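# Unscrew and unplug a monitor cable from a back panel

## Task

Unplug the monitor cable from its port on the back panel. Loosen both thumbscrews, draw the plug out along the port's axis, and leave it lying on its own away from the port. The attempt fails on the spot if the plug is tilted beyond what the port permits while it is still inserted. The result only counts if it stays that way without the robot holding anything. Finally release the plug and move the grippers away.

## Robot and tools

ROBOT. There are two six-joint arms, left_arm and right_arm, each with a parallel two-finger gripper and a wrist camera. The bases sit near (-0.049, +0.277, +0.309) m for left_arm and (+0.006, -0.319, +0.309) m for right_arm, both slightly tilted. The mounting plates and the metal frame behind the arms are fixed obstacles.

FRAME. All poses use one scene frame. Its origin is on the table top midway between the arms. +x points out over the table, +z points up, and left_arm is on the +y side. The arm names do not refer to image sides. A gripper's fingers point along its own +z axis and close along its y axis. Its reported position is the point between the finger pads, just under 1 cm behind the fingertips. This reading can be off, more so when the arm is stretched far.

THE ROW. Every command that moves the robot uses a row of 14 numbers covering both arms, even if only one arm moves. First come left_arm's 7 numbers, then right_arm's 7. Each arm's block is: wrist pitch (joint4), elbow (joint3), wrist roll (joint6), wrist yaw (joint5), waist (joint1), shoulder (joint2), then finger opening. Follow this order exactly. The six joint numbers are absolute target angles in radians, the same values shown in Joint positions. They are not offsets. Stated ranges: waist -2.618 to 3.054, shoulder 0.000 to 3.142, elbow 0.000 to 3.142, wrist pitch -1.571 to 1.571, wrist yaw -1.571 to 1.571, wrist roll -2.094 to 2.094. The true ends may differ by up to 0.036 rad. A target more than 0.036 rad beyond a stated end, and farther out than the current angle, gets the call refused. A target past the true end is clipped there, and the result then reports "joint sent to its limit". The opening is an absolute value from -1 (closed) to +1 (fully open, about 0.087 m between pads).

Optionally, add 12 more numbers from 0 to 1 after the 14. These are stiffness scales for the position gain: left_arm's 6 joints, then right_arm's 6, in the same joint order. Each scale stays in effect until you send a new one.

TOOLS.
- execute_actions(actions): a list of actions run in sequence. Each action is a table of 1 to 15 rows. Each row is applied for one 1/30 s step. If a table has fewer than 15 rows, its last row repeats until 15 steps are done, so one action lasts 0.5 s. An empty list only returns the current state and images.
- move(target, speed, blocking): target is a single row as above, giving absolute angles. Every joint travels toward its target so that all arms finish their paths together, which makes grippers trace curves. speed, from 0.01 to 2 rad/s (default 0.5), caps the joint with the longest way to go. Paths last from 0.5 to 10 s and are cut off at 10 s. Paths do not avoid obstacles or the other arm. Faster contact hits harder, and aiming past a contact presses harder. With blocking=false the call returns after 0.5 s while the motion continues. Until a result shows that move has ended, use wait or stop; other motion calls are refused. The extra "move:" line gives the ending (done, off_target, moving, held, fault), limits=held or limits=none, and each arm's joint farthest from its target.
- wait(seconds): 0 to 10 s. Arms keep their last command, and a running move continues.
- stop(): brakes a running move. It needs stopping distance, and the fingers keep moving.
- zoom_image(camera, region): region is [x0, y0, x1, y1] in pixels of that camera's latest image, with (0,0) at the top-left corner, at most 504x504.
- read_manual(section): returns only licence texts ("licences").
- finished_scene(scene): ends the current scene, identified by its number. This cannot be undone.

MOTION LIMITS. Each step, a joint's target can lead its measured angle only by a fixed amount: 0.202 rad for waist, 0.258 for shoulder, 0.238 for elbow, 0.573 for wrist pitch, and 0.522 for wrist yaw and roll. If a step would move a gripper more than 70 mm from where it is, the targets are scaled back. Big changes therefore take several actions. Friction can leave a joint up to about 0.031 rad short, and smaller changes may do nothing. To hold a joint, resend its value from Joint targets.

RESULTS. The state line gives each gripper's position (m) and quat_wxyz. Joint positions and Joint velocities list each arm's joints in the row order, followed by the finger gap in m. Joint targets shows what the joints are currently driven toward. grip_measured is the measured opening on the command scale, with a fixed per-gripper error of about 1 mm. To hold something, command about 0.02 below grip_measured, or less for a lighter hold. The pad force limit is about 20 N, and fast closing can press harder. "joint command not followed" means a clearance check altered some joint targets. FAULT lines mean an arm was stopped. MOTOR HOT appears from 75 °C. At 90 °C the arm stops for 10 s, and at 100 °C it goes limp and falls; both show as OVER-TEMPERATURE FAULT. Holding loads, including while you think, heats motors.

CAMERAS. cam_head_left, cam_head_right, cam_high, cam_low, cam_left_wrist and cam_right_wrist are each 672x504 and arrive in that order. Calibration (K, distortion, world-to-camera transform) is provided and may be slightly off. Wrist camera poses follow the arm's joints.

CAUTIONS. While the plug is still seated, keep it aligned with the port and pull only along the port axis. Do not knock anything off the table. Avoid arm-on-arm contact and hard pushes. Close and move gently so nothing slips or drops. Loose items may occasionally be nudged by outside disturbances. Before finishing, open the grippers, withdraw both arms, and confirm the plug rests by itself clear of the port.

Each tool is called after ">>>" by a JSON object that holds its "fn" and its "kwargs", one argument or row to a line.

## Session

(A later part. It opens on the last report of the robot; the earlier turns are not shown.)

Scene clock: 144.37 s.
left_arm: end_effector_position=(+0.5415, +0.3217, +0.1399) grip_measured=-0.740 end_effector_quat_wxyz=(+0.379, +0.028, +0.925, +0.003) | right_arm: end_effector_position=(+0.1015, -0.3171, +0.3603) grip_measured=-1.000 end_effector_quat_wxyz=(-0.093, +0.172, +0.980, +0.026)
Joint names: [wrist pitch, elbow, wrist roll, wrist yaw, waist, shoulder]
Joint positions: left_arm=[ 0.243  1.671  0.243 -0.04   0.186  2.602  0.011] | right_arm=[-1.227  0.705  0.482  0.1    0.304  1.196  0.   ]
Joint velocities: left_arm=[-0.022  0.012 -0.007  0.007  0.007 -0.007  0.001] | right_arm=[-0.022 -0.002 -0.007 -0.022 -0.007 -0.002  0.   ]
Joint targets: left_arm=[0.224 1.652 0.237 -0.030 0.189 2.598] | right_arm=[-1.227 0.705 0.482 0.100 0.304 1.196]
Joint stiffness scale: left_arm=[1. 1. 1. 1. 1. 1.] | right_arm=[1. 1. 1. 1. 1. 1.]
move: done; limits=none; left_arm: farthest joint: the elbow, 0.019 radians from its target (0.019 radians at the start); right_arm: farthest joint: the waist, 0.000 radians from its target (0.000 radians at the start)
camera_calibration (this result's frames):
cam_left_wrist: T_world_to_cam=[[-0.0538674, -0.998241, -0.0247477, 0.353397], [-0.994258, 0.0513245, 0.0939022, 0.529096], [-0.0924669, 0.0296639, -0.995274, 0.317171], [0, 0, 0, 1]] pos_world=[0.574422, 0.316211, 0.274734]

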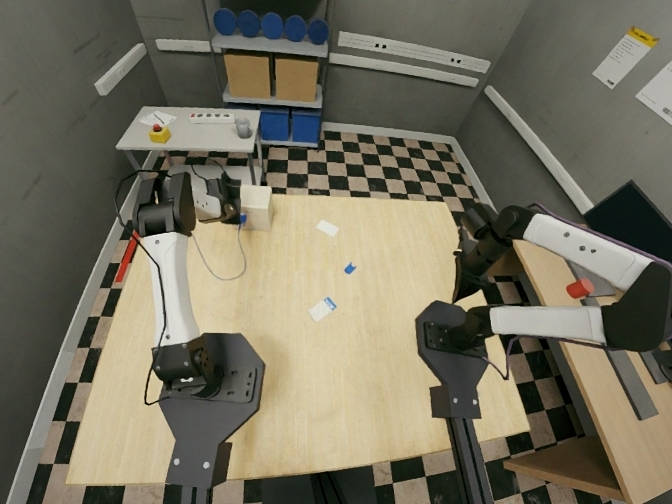

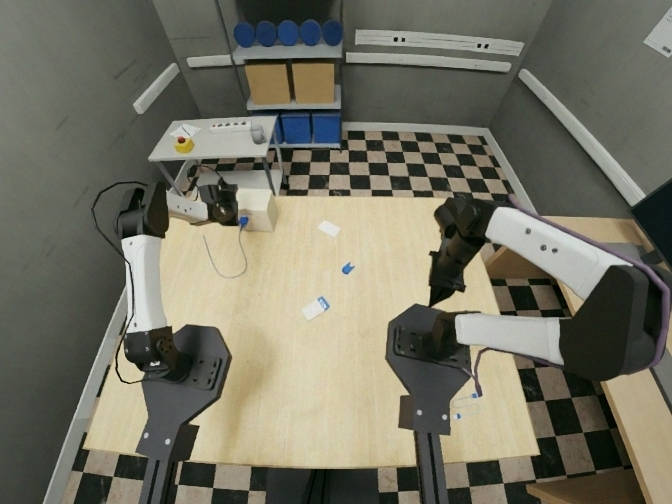

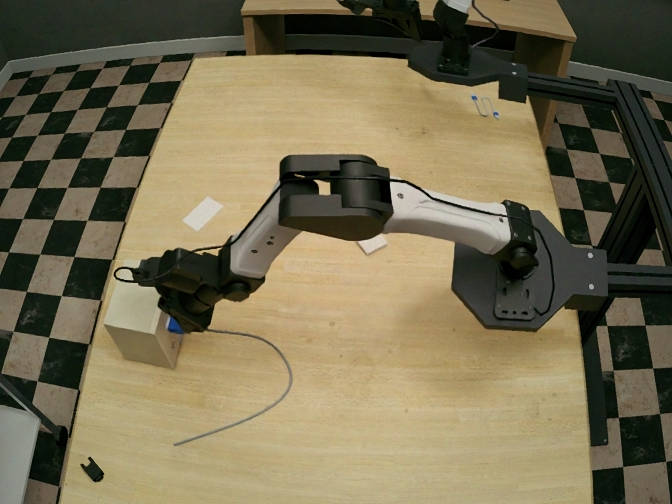

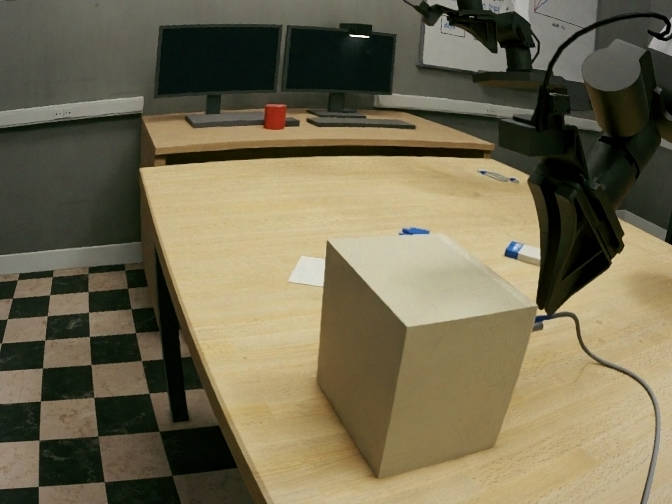

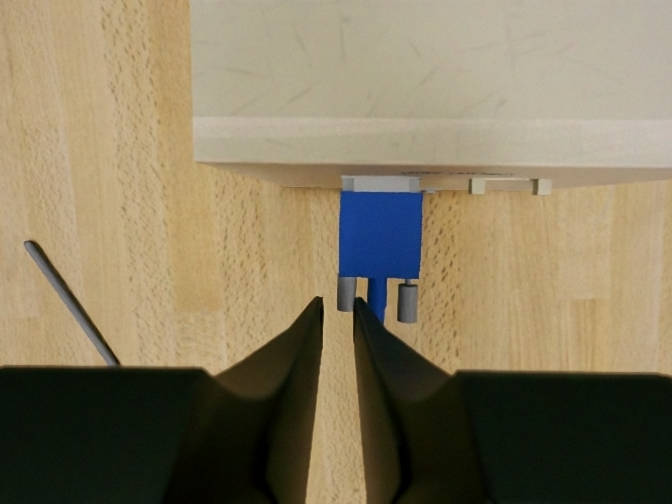

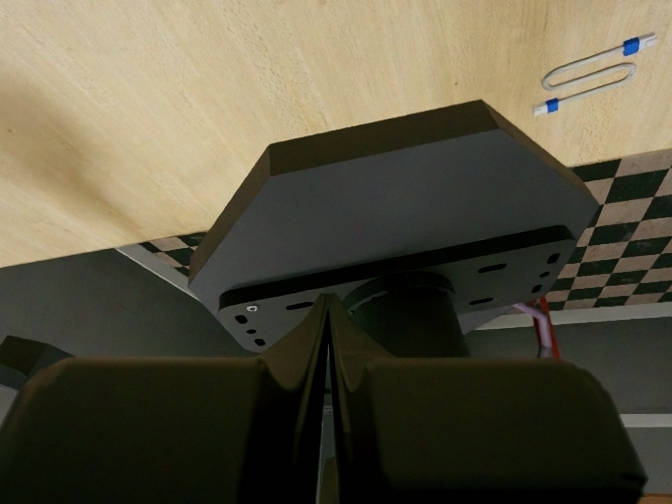

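>>> {"fn": "move", "kwargs": {
  "target": [0.281,1.718,0.24,-0.045,0.197,2.69,-0.74,-1.227,0.705,0.482,0.1,0.304,1.196,-1],
  "speed": 0.1
}}

Scene clock: 145.80 s.
left_arm: end_effector_position=(+0.5422, +0.3203, +0.1179) grip_measured=-0.740 end_effector_quat_wxyz=(+0.379, +0.027, +0.925, +0.005) | right_arm: end_effector_position=(+0.1015, -0.3171, +0.3603) grip_measured=-1.000 end_effector_quat_wxyz=(-0.093, +0.172, +0.980, +0.026)
Joint names: [wrist pitch, elbow, wrist roll, wrist yaw, waist, shoulder]
Joint positions: left_arm=[ 0.278  1.704  0.243 -0.041  0.189  2.668  0.011] | right_arm=[-1.227  0.705  0.482  0.1    0.304  1.196  0.   ]
Joint velocities: left_arm=[-0.037 -0.002 -0.051 -0.051 -0.002  0.007  0.   ] | right_arm=[-0.022  0.007 -0.007 -0.022  0.002 -0.007  0.   ]
Joint targets: left_arm=[0.281 1.718 0.240 -0.045 0.197 2.690] | right_arm=[-1.227 0.705 0.482 0.100 0.304 1.196]
Joint stiffness scale: left_arm=[1. 1. 1. 1. 1. 1.] | right_arm=[1. 1. 1. 1. 1. 1.]
move: off_target (left_arm); limits=none; left_arm: farthest joint: the shoulder, 0.022 radians from its target (0.088 radians at the start); right_arm: farthest joint: the waist, 0.000 radians from its target (0.000 radians at the start)
camera_calibration (this result's frames):
cam_left_wrist: T_world_to_cam=[[-0.0495995, -0.998432, -0.0259479, 0.34938], [-0.99446, 0.0469582, 0.0940425, 0.533402], [-0.0926766, 0.0304686, -0.99523, 0.29527], [0, 0, 0, 1]] pos_world=[0.575141, 0.314788, 0.252764]

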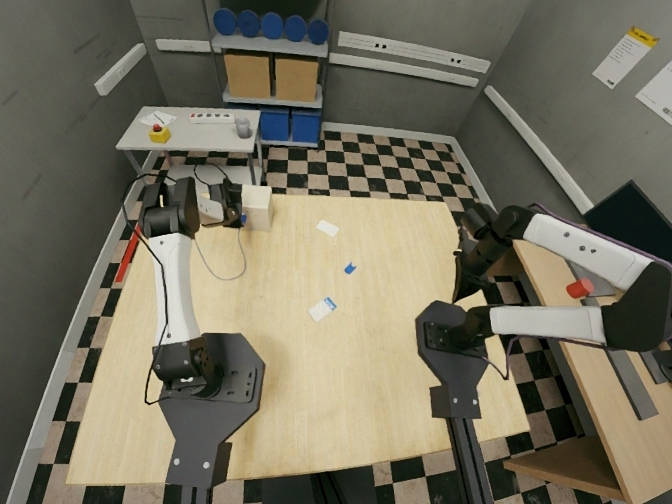

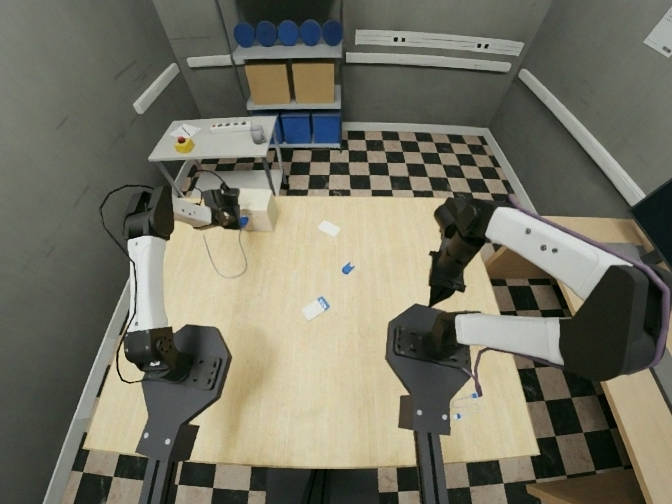

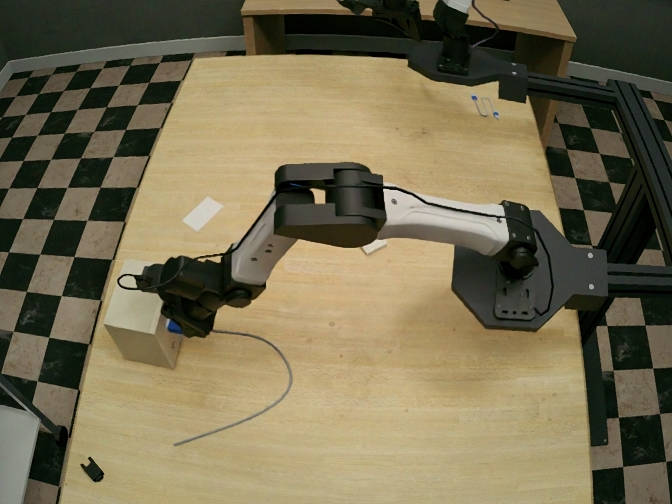

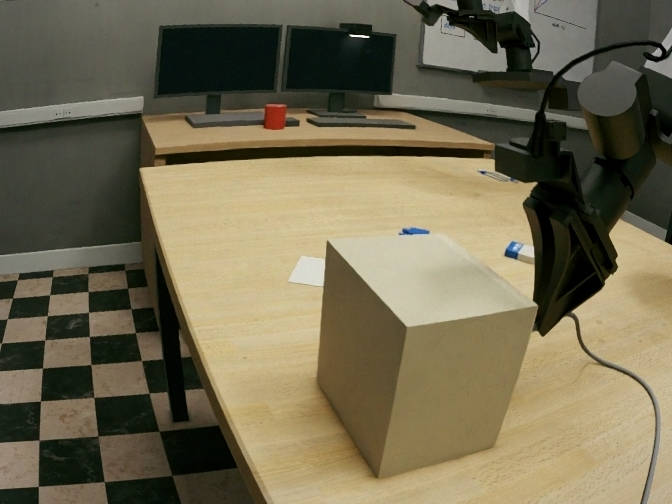

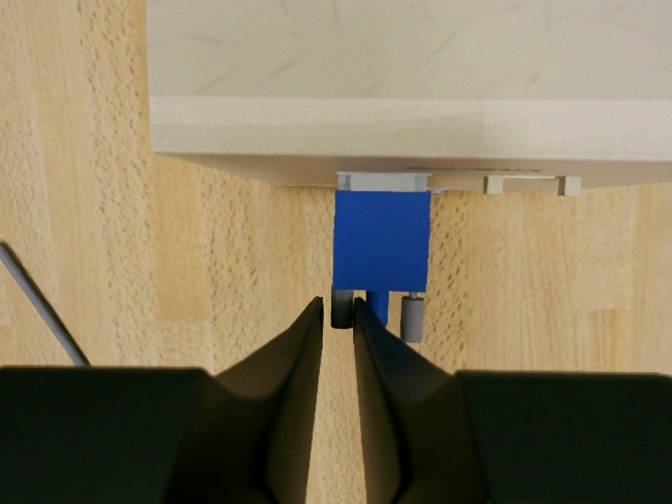

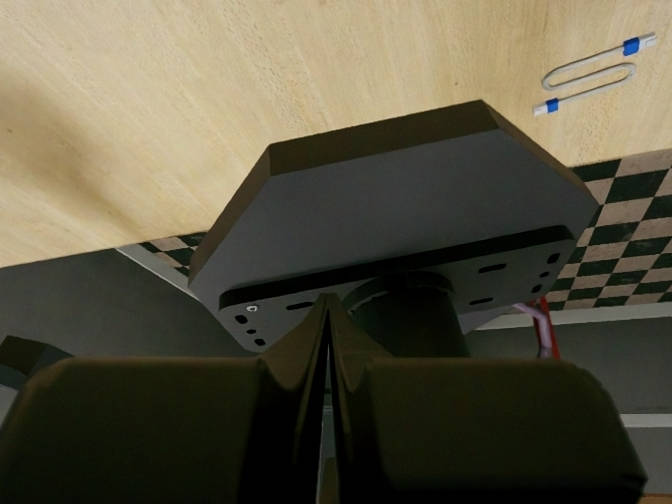

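>>> {"fn": "move", "kwargs": {
  "target": [0.281,1.718,0.24,-0.03,0.195,2.69,-0.92,-1.227,0.705,0.482,0.1,0.304,1.196,-1]
}}

>>> {"fn": "move", "kwargs": {
  "target": [0.308,1.718,0.055,0.28,0.298,2.697,-0.92,-1.227,0.705,0.482,0.1,0.304,1.196,-1],
  "speed": 0.3
}}

>>> {"fn": "move", "kwargs": {
  "target": [0.35,1.732,-0.075,0.465,0.36,2.725,-0.92,-1.227,0.705,0.482,0.1,0.304,1.196,-1],
  "speed": 0.25
}}

Scene clock: 146.93 s.
left_arm: end_effector_position=(+0.5423, +0.3195, +0.1180) grip_measured=-0.846 end_effector_quat_wxyz=(+0.379, +0.027, +0.925, +0.003) | right_arm: end_effector_position=(+0.1015, -0.3171, +0.3603) grip_measured=-1.000 end_effector_quat_wxyz=(-0.093, +0.172, +0.980, +0.026)
Joint names: [wrist pitch, elbow, wrist roll, wrist yaw, waist, shoulder]
Joint positions: left_arm=[ 0.278  1.704  0.242 -0.038  0.189  2.668  0.007] | right_arm=[-1.227  0.705  0.482  0.1    0.304  1.196  0.   ]
Joint velocities: left_arm=[-0.022 -0.007  0.007 -0.037 -0.007  0.002 -0.   ] | right_arm=[-0.081 -0.007  0.007 -0.051 -0.012 -0.012  0.   ]
Joint targets: left_arm=[0.281 1.718 0.240 -0.030 0.195 2.690] | right_arm=[-1.227 0.705 0.482 0.100 0.304 1.196]
Joint stiffness scale: left_arm=[1. 1. 1. 1. 1. 1.] | right_arm=[1. 1. 1. 1. 1. 1.]
move: off_target (left_arm); limits=none; left_arm: farthest joint: the shoulder, 0.022 radians from its target (0.022 radians at the start); right_arm: farthest joint: the waist, 0.000 radians from its target (0.000 radians at the start)
camera_calibration (this result's frames):
cam_left_wrist: T_world_to_cam=[[-0.0517656, -0.998394, -0.0230067, 0.349354], [-0.994421, 0.049412, 0.0931963, 0.532854], [-0.0919099, 0.0277027, -0.995382, 0.295892], [0, 0, 0, 1]] pos_world=[0.575161, 0.314267, 0.252903]

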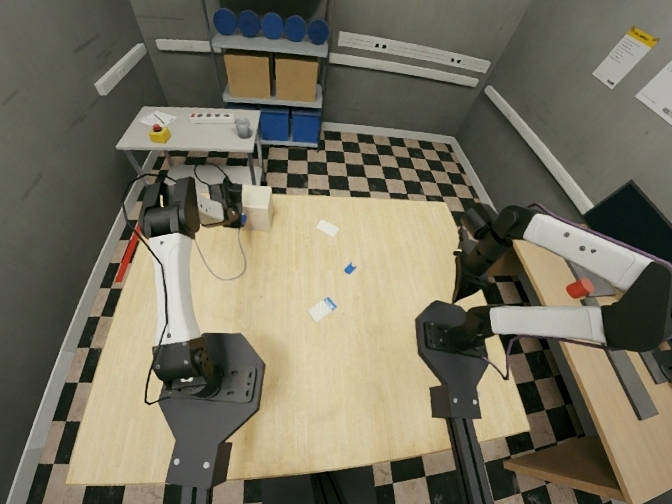

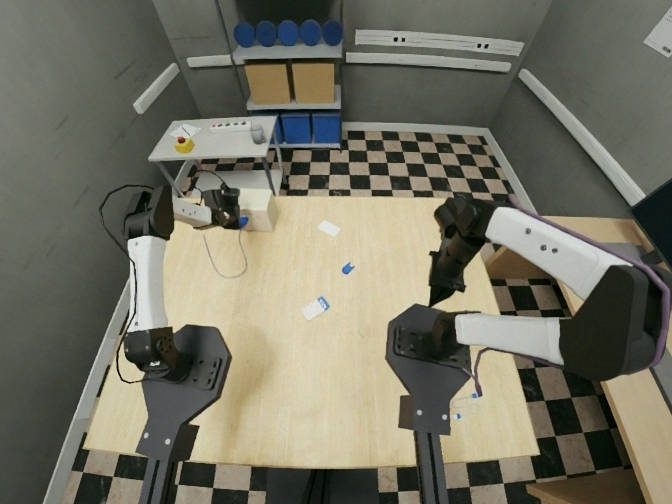

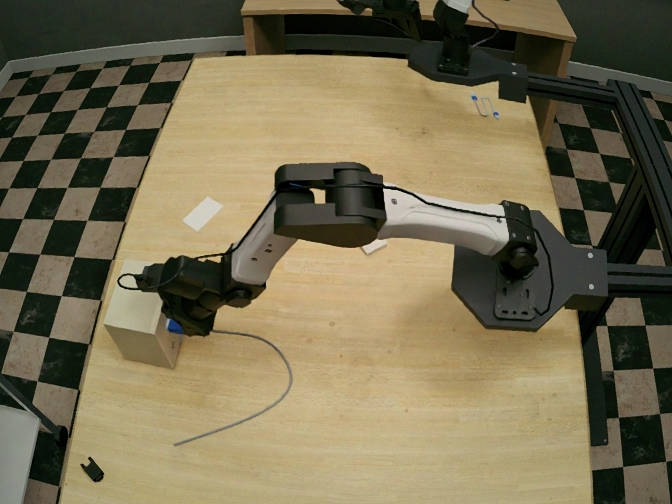

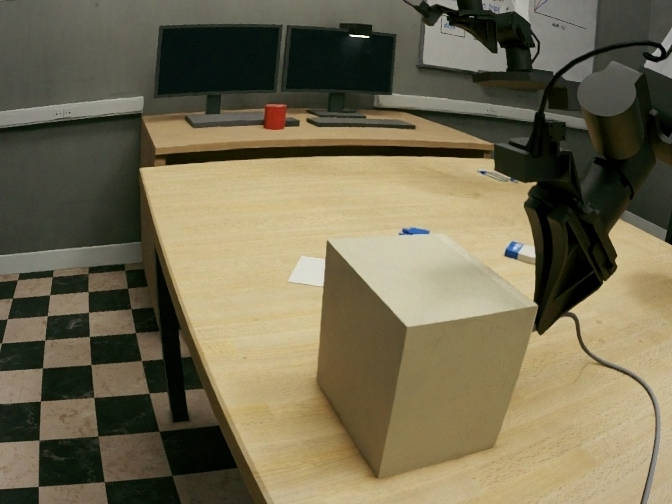

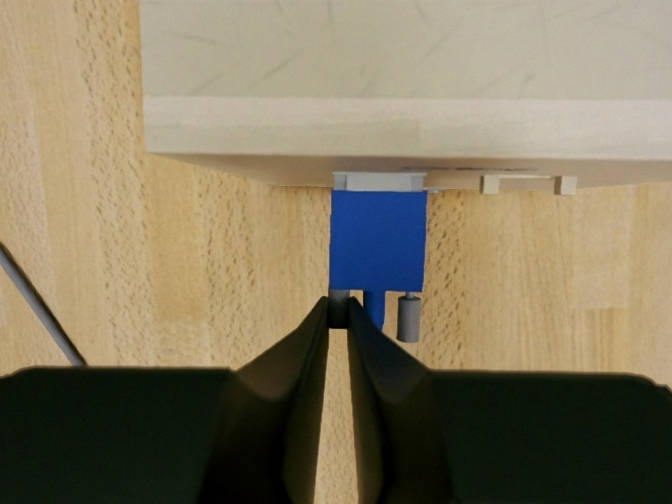

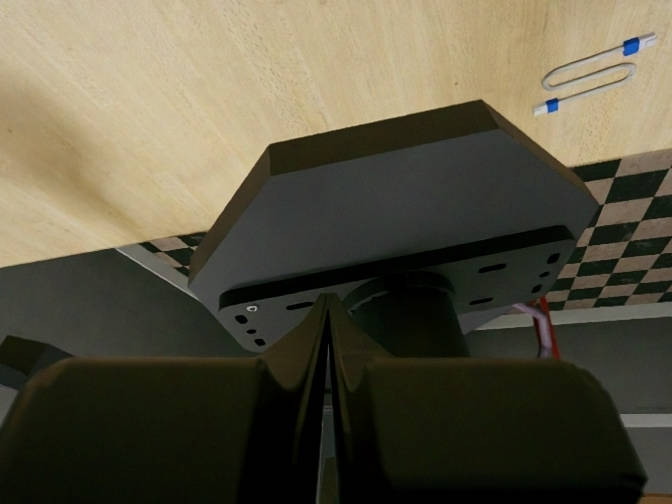

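Scene clock: 148.53 s.
left_arm: end_effector_position=(+0.5416, +0.3210, +0.1179) grip_measured=-0.846 end_effector_quat_wxyz=(+0.398, -0.041, +0.905, -0.142) | right_arm: end_effector_position=(+0.1015, -0.3171, +0.3603) grip_measured=-1.000 end_effector_quat_wxyz=(-0.093, +0.172, +0.980, +0.026)
Joint names: [wrist pitch, elbow, wrist roll, wrist yaw, waist, shoulder]
Joint positions: left_arm=[0.306 1.704 0.066 0.262 0.289 2.679 0.007] | right_arm=[-1.227  0.705  0.482  0.1    0.304  1.196  0.   ]
Joint velocities: left_arm=[ 0.022  0.002 -0.037 -0.007 -0.002  0.017 -0.   ] | right_arm=[ 0.081 -0.017 -0.066  0.022 -0.007 -0.002  0.   ]
Joint targets: left_arm=[0.308 1.718 0.055 0.280 0.298 2.697] | right_arm=[-1.227 0.705 0.482 0.100 0.304 1.196]
Joint stiffness scale: left_arm=[1. 1. 1. 1. 1. 1.] | right_arm=[1. 1. 1. 1. 1. 1.]
move: done; limits=none; left_arm: farthest joint: the shoulder, 0.018 radians from its target (0.029 radians at the start); right_arm: farthest joint: the waist, 0.000 radians from its target (0.000 radians at the start)
camera_calibration (this result's frames):
cam_left_wrist: T_world_to_cam=[[-0.0430488, -0.955541, 0.2917, 0.295262], [-0.997943, 0.055007, 0.0329143, 0.539328], [-0.0474965, -0.289683, -0.955943, 0.368871], [0, 0, 0, 1]] pos_world=[0.56845, 0.359324, 0.24874]

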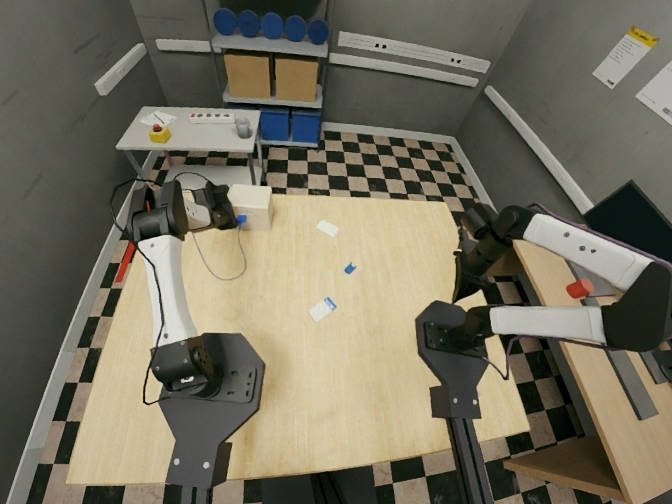

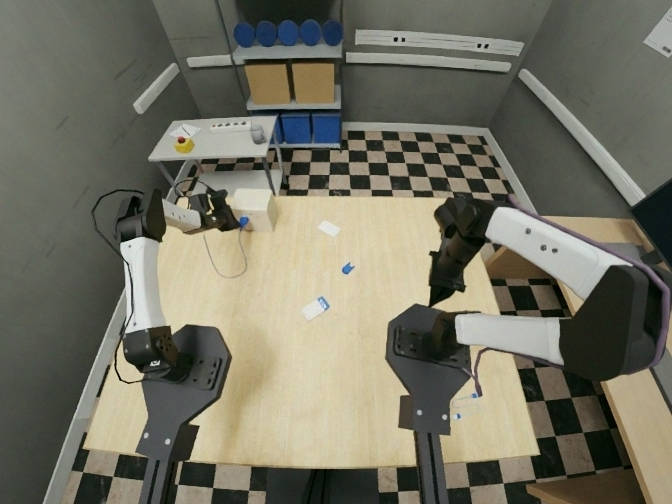

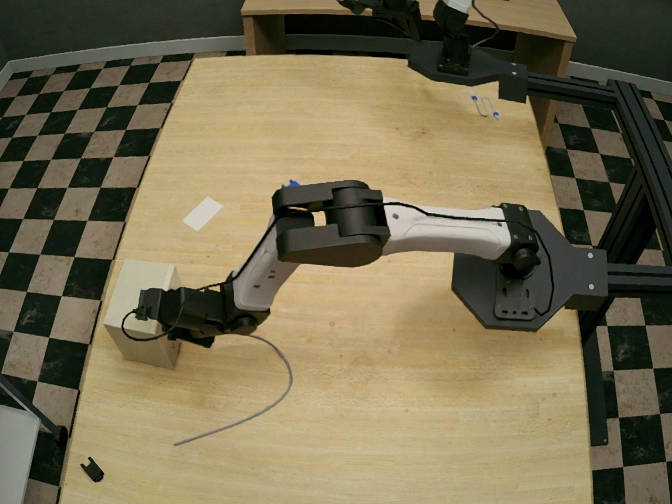

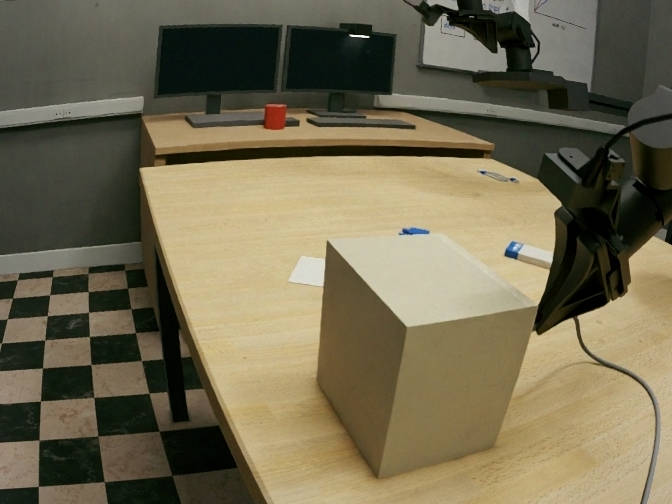

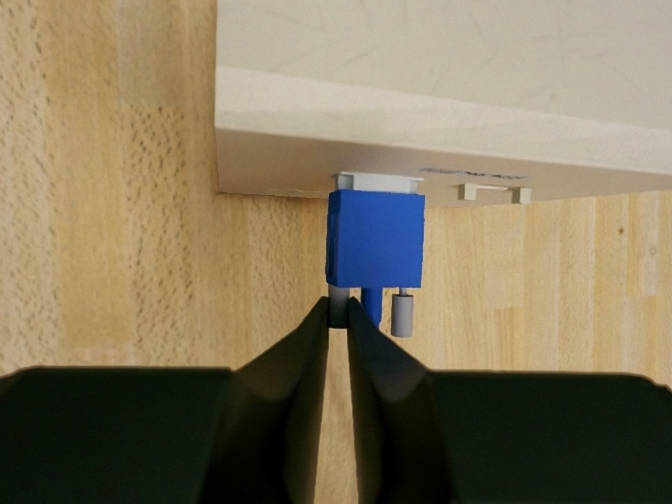

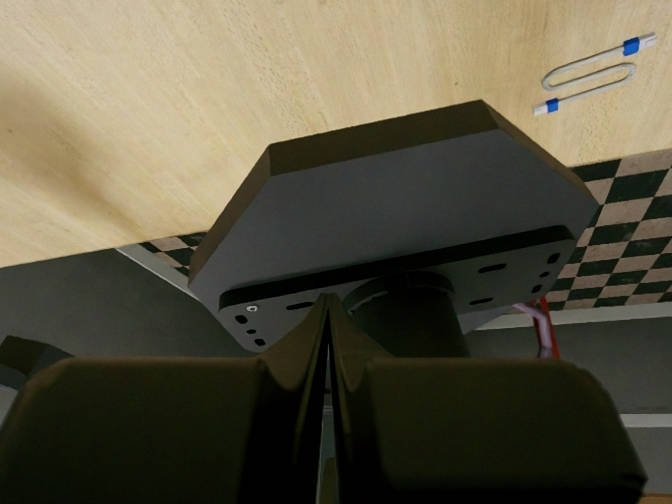

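Scene clock: 149.87 s.
left_arm: end_effector_position=(+0.5412, +0.3222, +0.1187) grip_measured=-0.846 end_effector_quat_wxyz=(+0.406, -0.086, +0.880, -0.229) | right_arm: end_effector_position=(+0.1015, -0.3171, +0.3603) grip_measured=-1.000 end_effector_quat_wxyz=(-0.093, +0.172, +0.980, +0.026)
Joint names: [wrist pitch, elbow, wrist roll, wrist yaw, waist, shoulder]
Joint positions: left_arm=[ 0.355  1.719 -0.061  0.437  0.346  2.713  0.007] | right_arm=[-1.227  0.705  0.482  0.1    0.304  1.196  0.   ]
Joint velocities: left_arm=[-0.022  0.007  0.022 -0.066 -0.007  0.012 -0.001] | right_arm=[ 0.066 -0.002  0.007 -0.007 -0.017 -0.007  0.   ]
Joint targets: left_arm=[0.350 1.732 -0.075 0.465 0.360 2.725] | right_arm=[-1.227 0.705 0.482 0.100 0.304 1.196]
Joint stiffness scale: left_arm=[1. 1. 1. 1. 1. 1.] | right_arm=[1. 1. 1. 1. 1. 1.]
move: off_target (left_arm); limits=none; left_arm: farthest joint: the wrist yaw, 0.028 radians from its target (0.203 radians at the start); right_arm: farthest joint: the waist, 0.000 radians from its target (0.000 radians at the start)
camera_calibration (this result's frames):
cam_left_wrist: T_world_to_cam=[[-0.0390885, -0.879539, 0.474219, 0.247913], [-0.999137, 0.0410606, -0.00620055, 0.548611], [-0.0140181, -0.474052, -0.880385, 0.402256], [0, 0, 0, 1]] pos_world=[0.563468, 0.386213, 0.239977]

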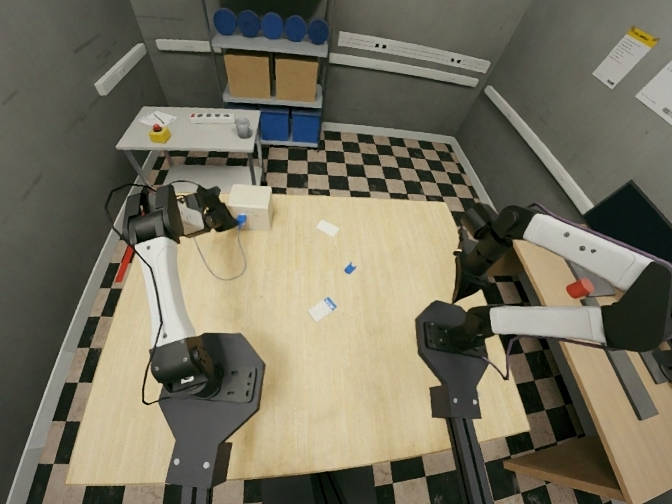

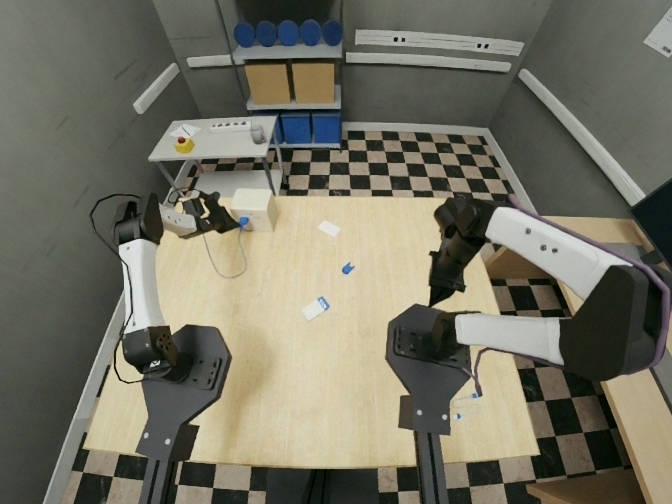

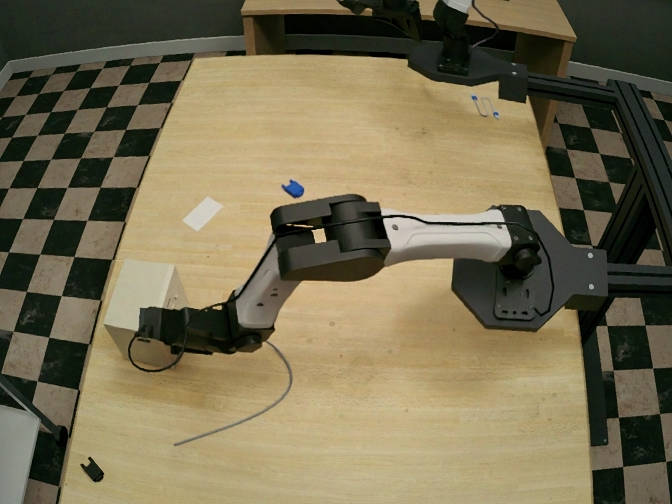

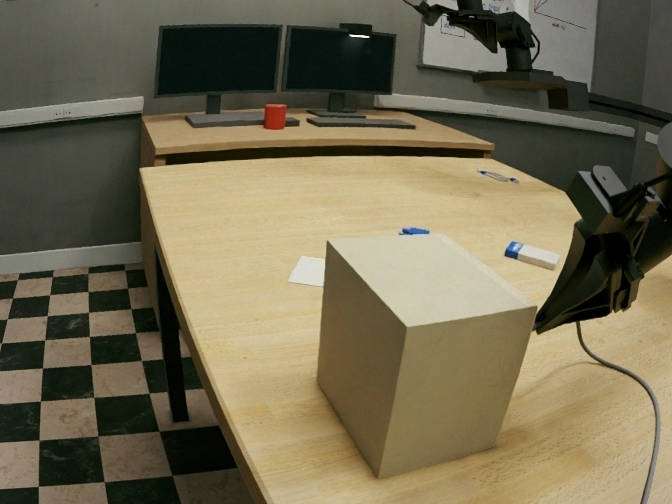

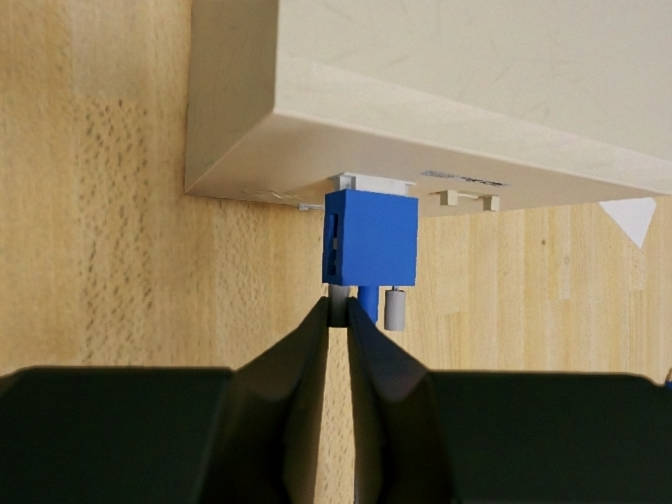

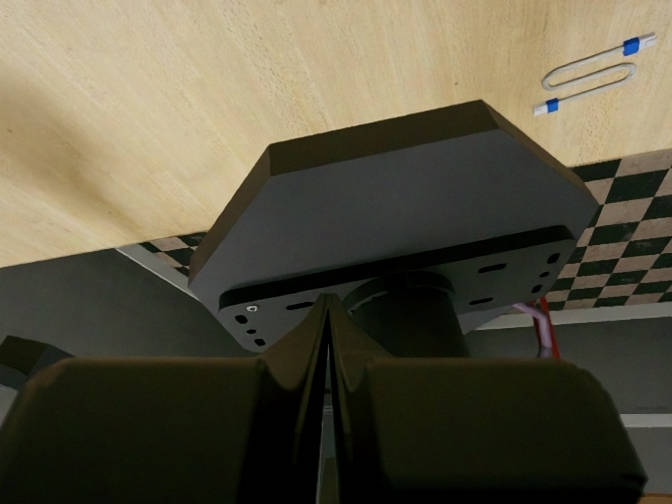

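>>> {"fn": "move", "kwargs": {
  "target": [0.42,1.762,-0.205,0.625,0.408,2.782,-0.92,-1.227,0.705,0.482,0.1,0.304,1.196,-1],
  "speed": 0.25
}}

Scene clock: 151.43 s.
left_arm: end_effector_position=(+0.5407, +0.3233, +0.1181) grip_measured=-0.846 end_effector_quat_wxyz=(+0.412, -0.123, +0.850, -0.306) | right_arm: end_effector_position=(+0.1015, -0.3171, +0.3603) grip_measured=-1.000 end_effector_quat_wxyz=(-0.093, +0.172, +0.980, +0.026)
Joint names: [wrist pitch, elbow, wrist roll, wrist yaw, waist, shoulder]
Joint positions: left_arm=[ 0.423  1.75  -0.19   0.592  0.394  2.768  0.007] | right_arm=[-1.227  0.705  0.482  0.1    0.304  1.196  0.   ]
Joint velocities: left_arm=[-0.051 -0.012 -0.081 -0.066 -0.002  0.002  0.   ] | right_arm=[ 0.022 -0.002 -0.007 -0.007 -0.007 -0.002  0.   ]
Joint targets: left_arm=[0.420 1.762 -0.205 0.625 0.408 2.782] | right_arm=[-1.227 0.705 0.482 0.100 0.304 1.196]
Joint stiffness scale: left_arm=[1. 1. 1. 1. 1. 1.] | right_arm=[1. 1. 1. 1. 1. 1.]
move: off_target (left_arm); limits=none; left_arm: farthest joint: the wrist yaw, 0.033 radians from its target (0.188 radians at the start); right_arm: farthest joint: the waist, 0.000 radians from its target (0.000 radians at the start)
camera_calibration (this result's frames):
cam_left_wrist: T_world_to_cam=[[-0.0474888, -0.781287, 0.622362, 0.204323], [-0.998731, 0.0266715, -0.042725, 0.556824], [0.0167812, -0.623601, -0.781562, 0.422283], [0, 0, 0, 1]] pos_world=[0.558734, 0.40812, 0.226668]

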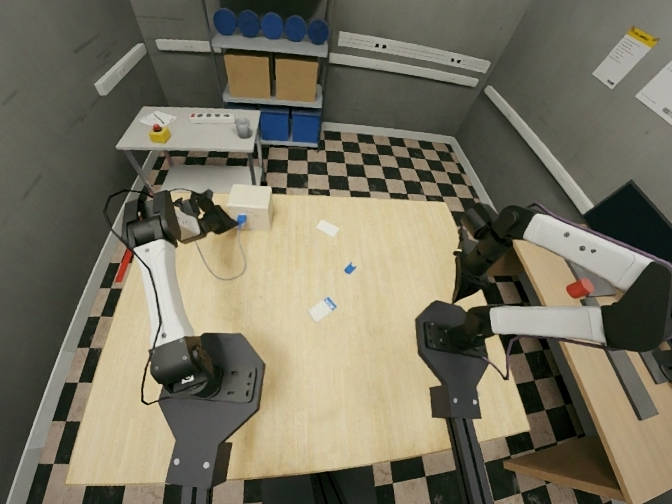

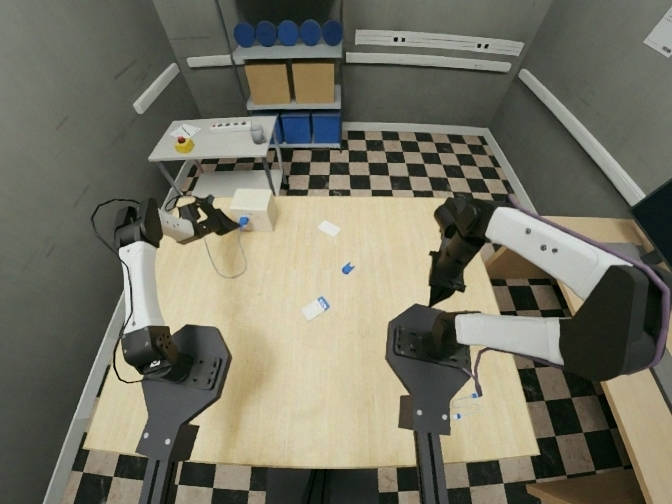

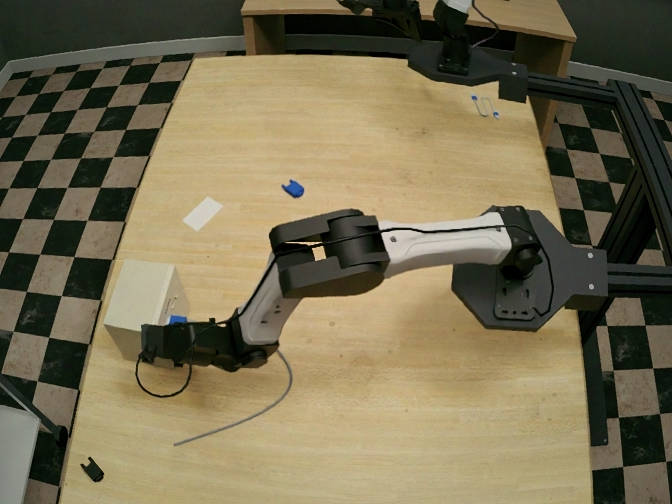

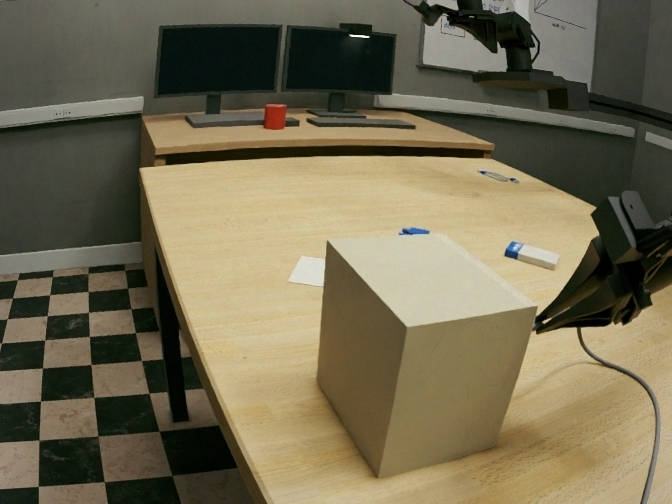

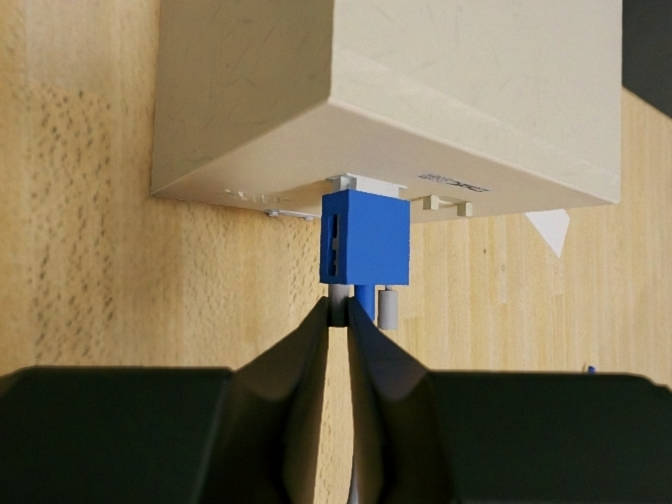

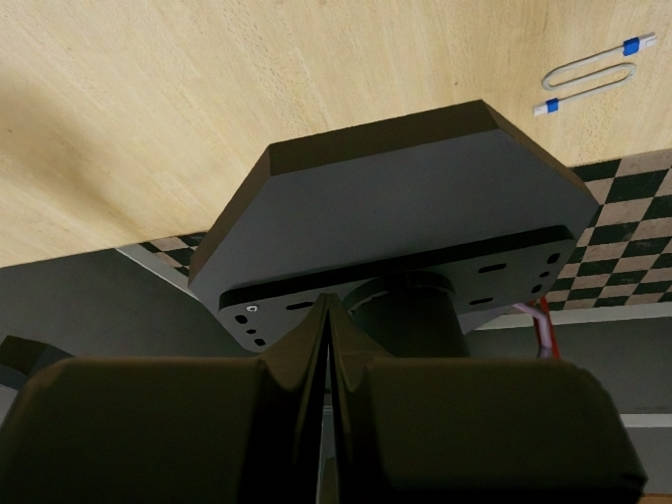

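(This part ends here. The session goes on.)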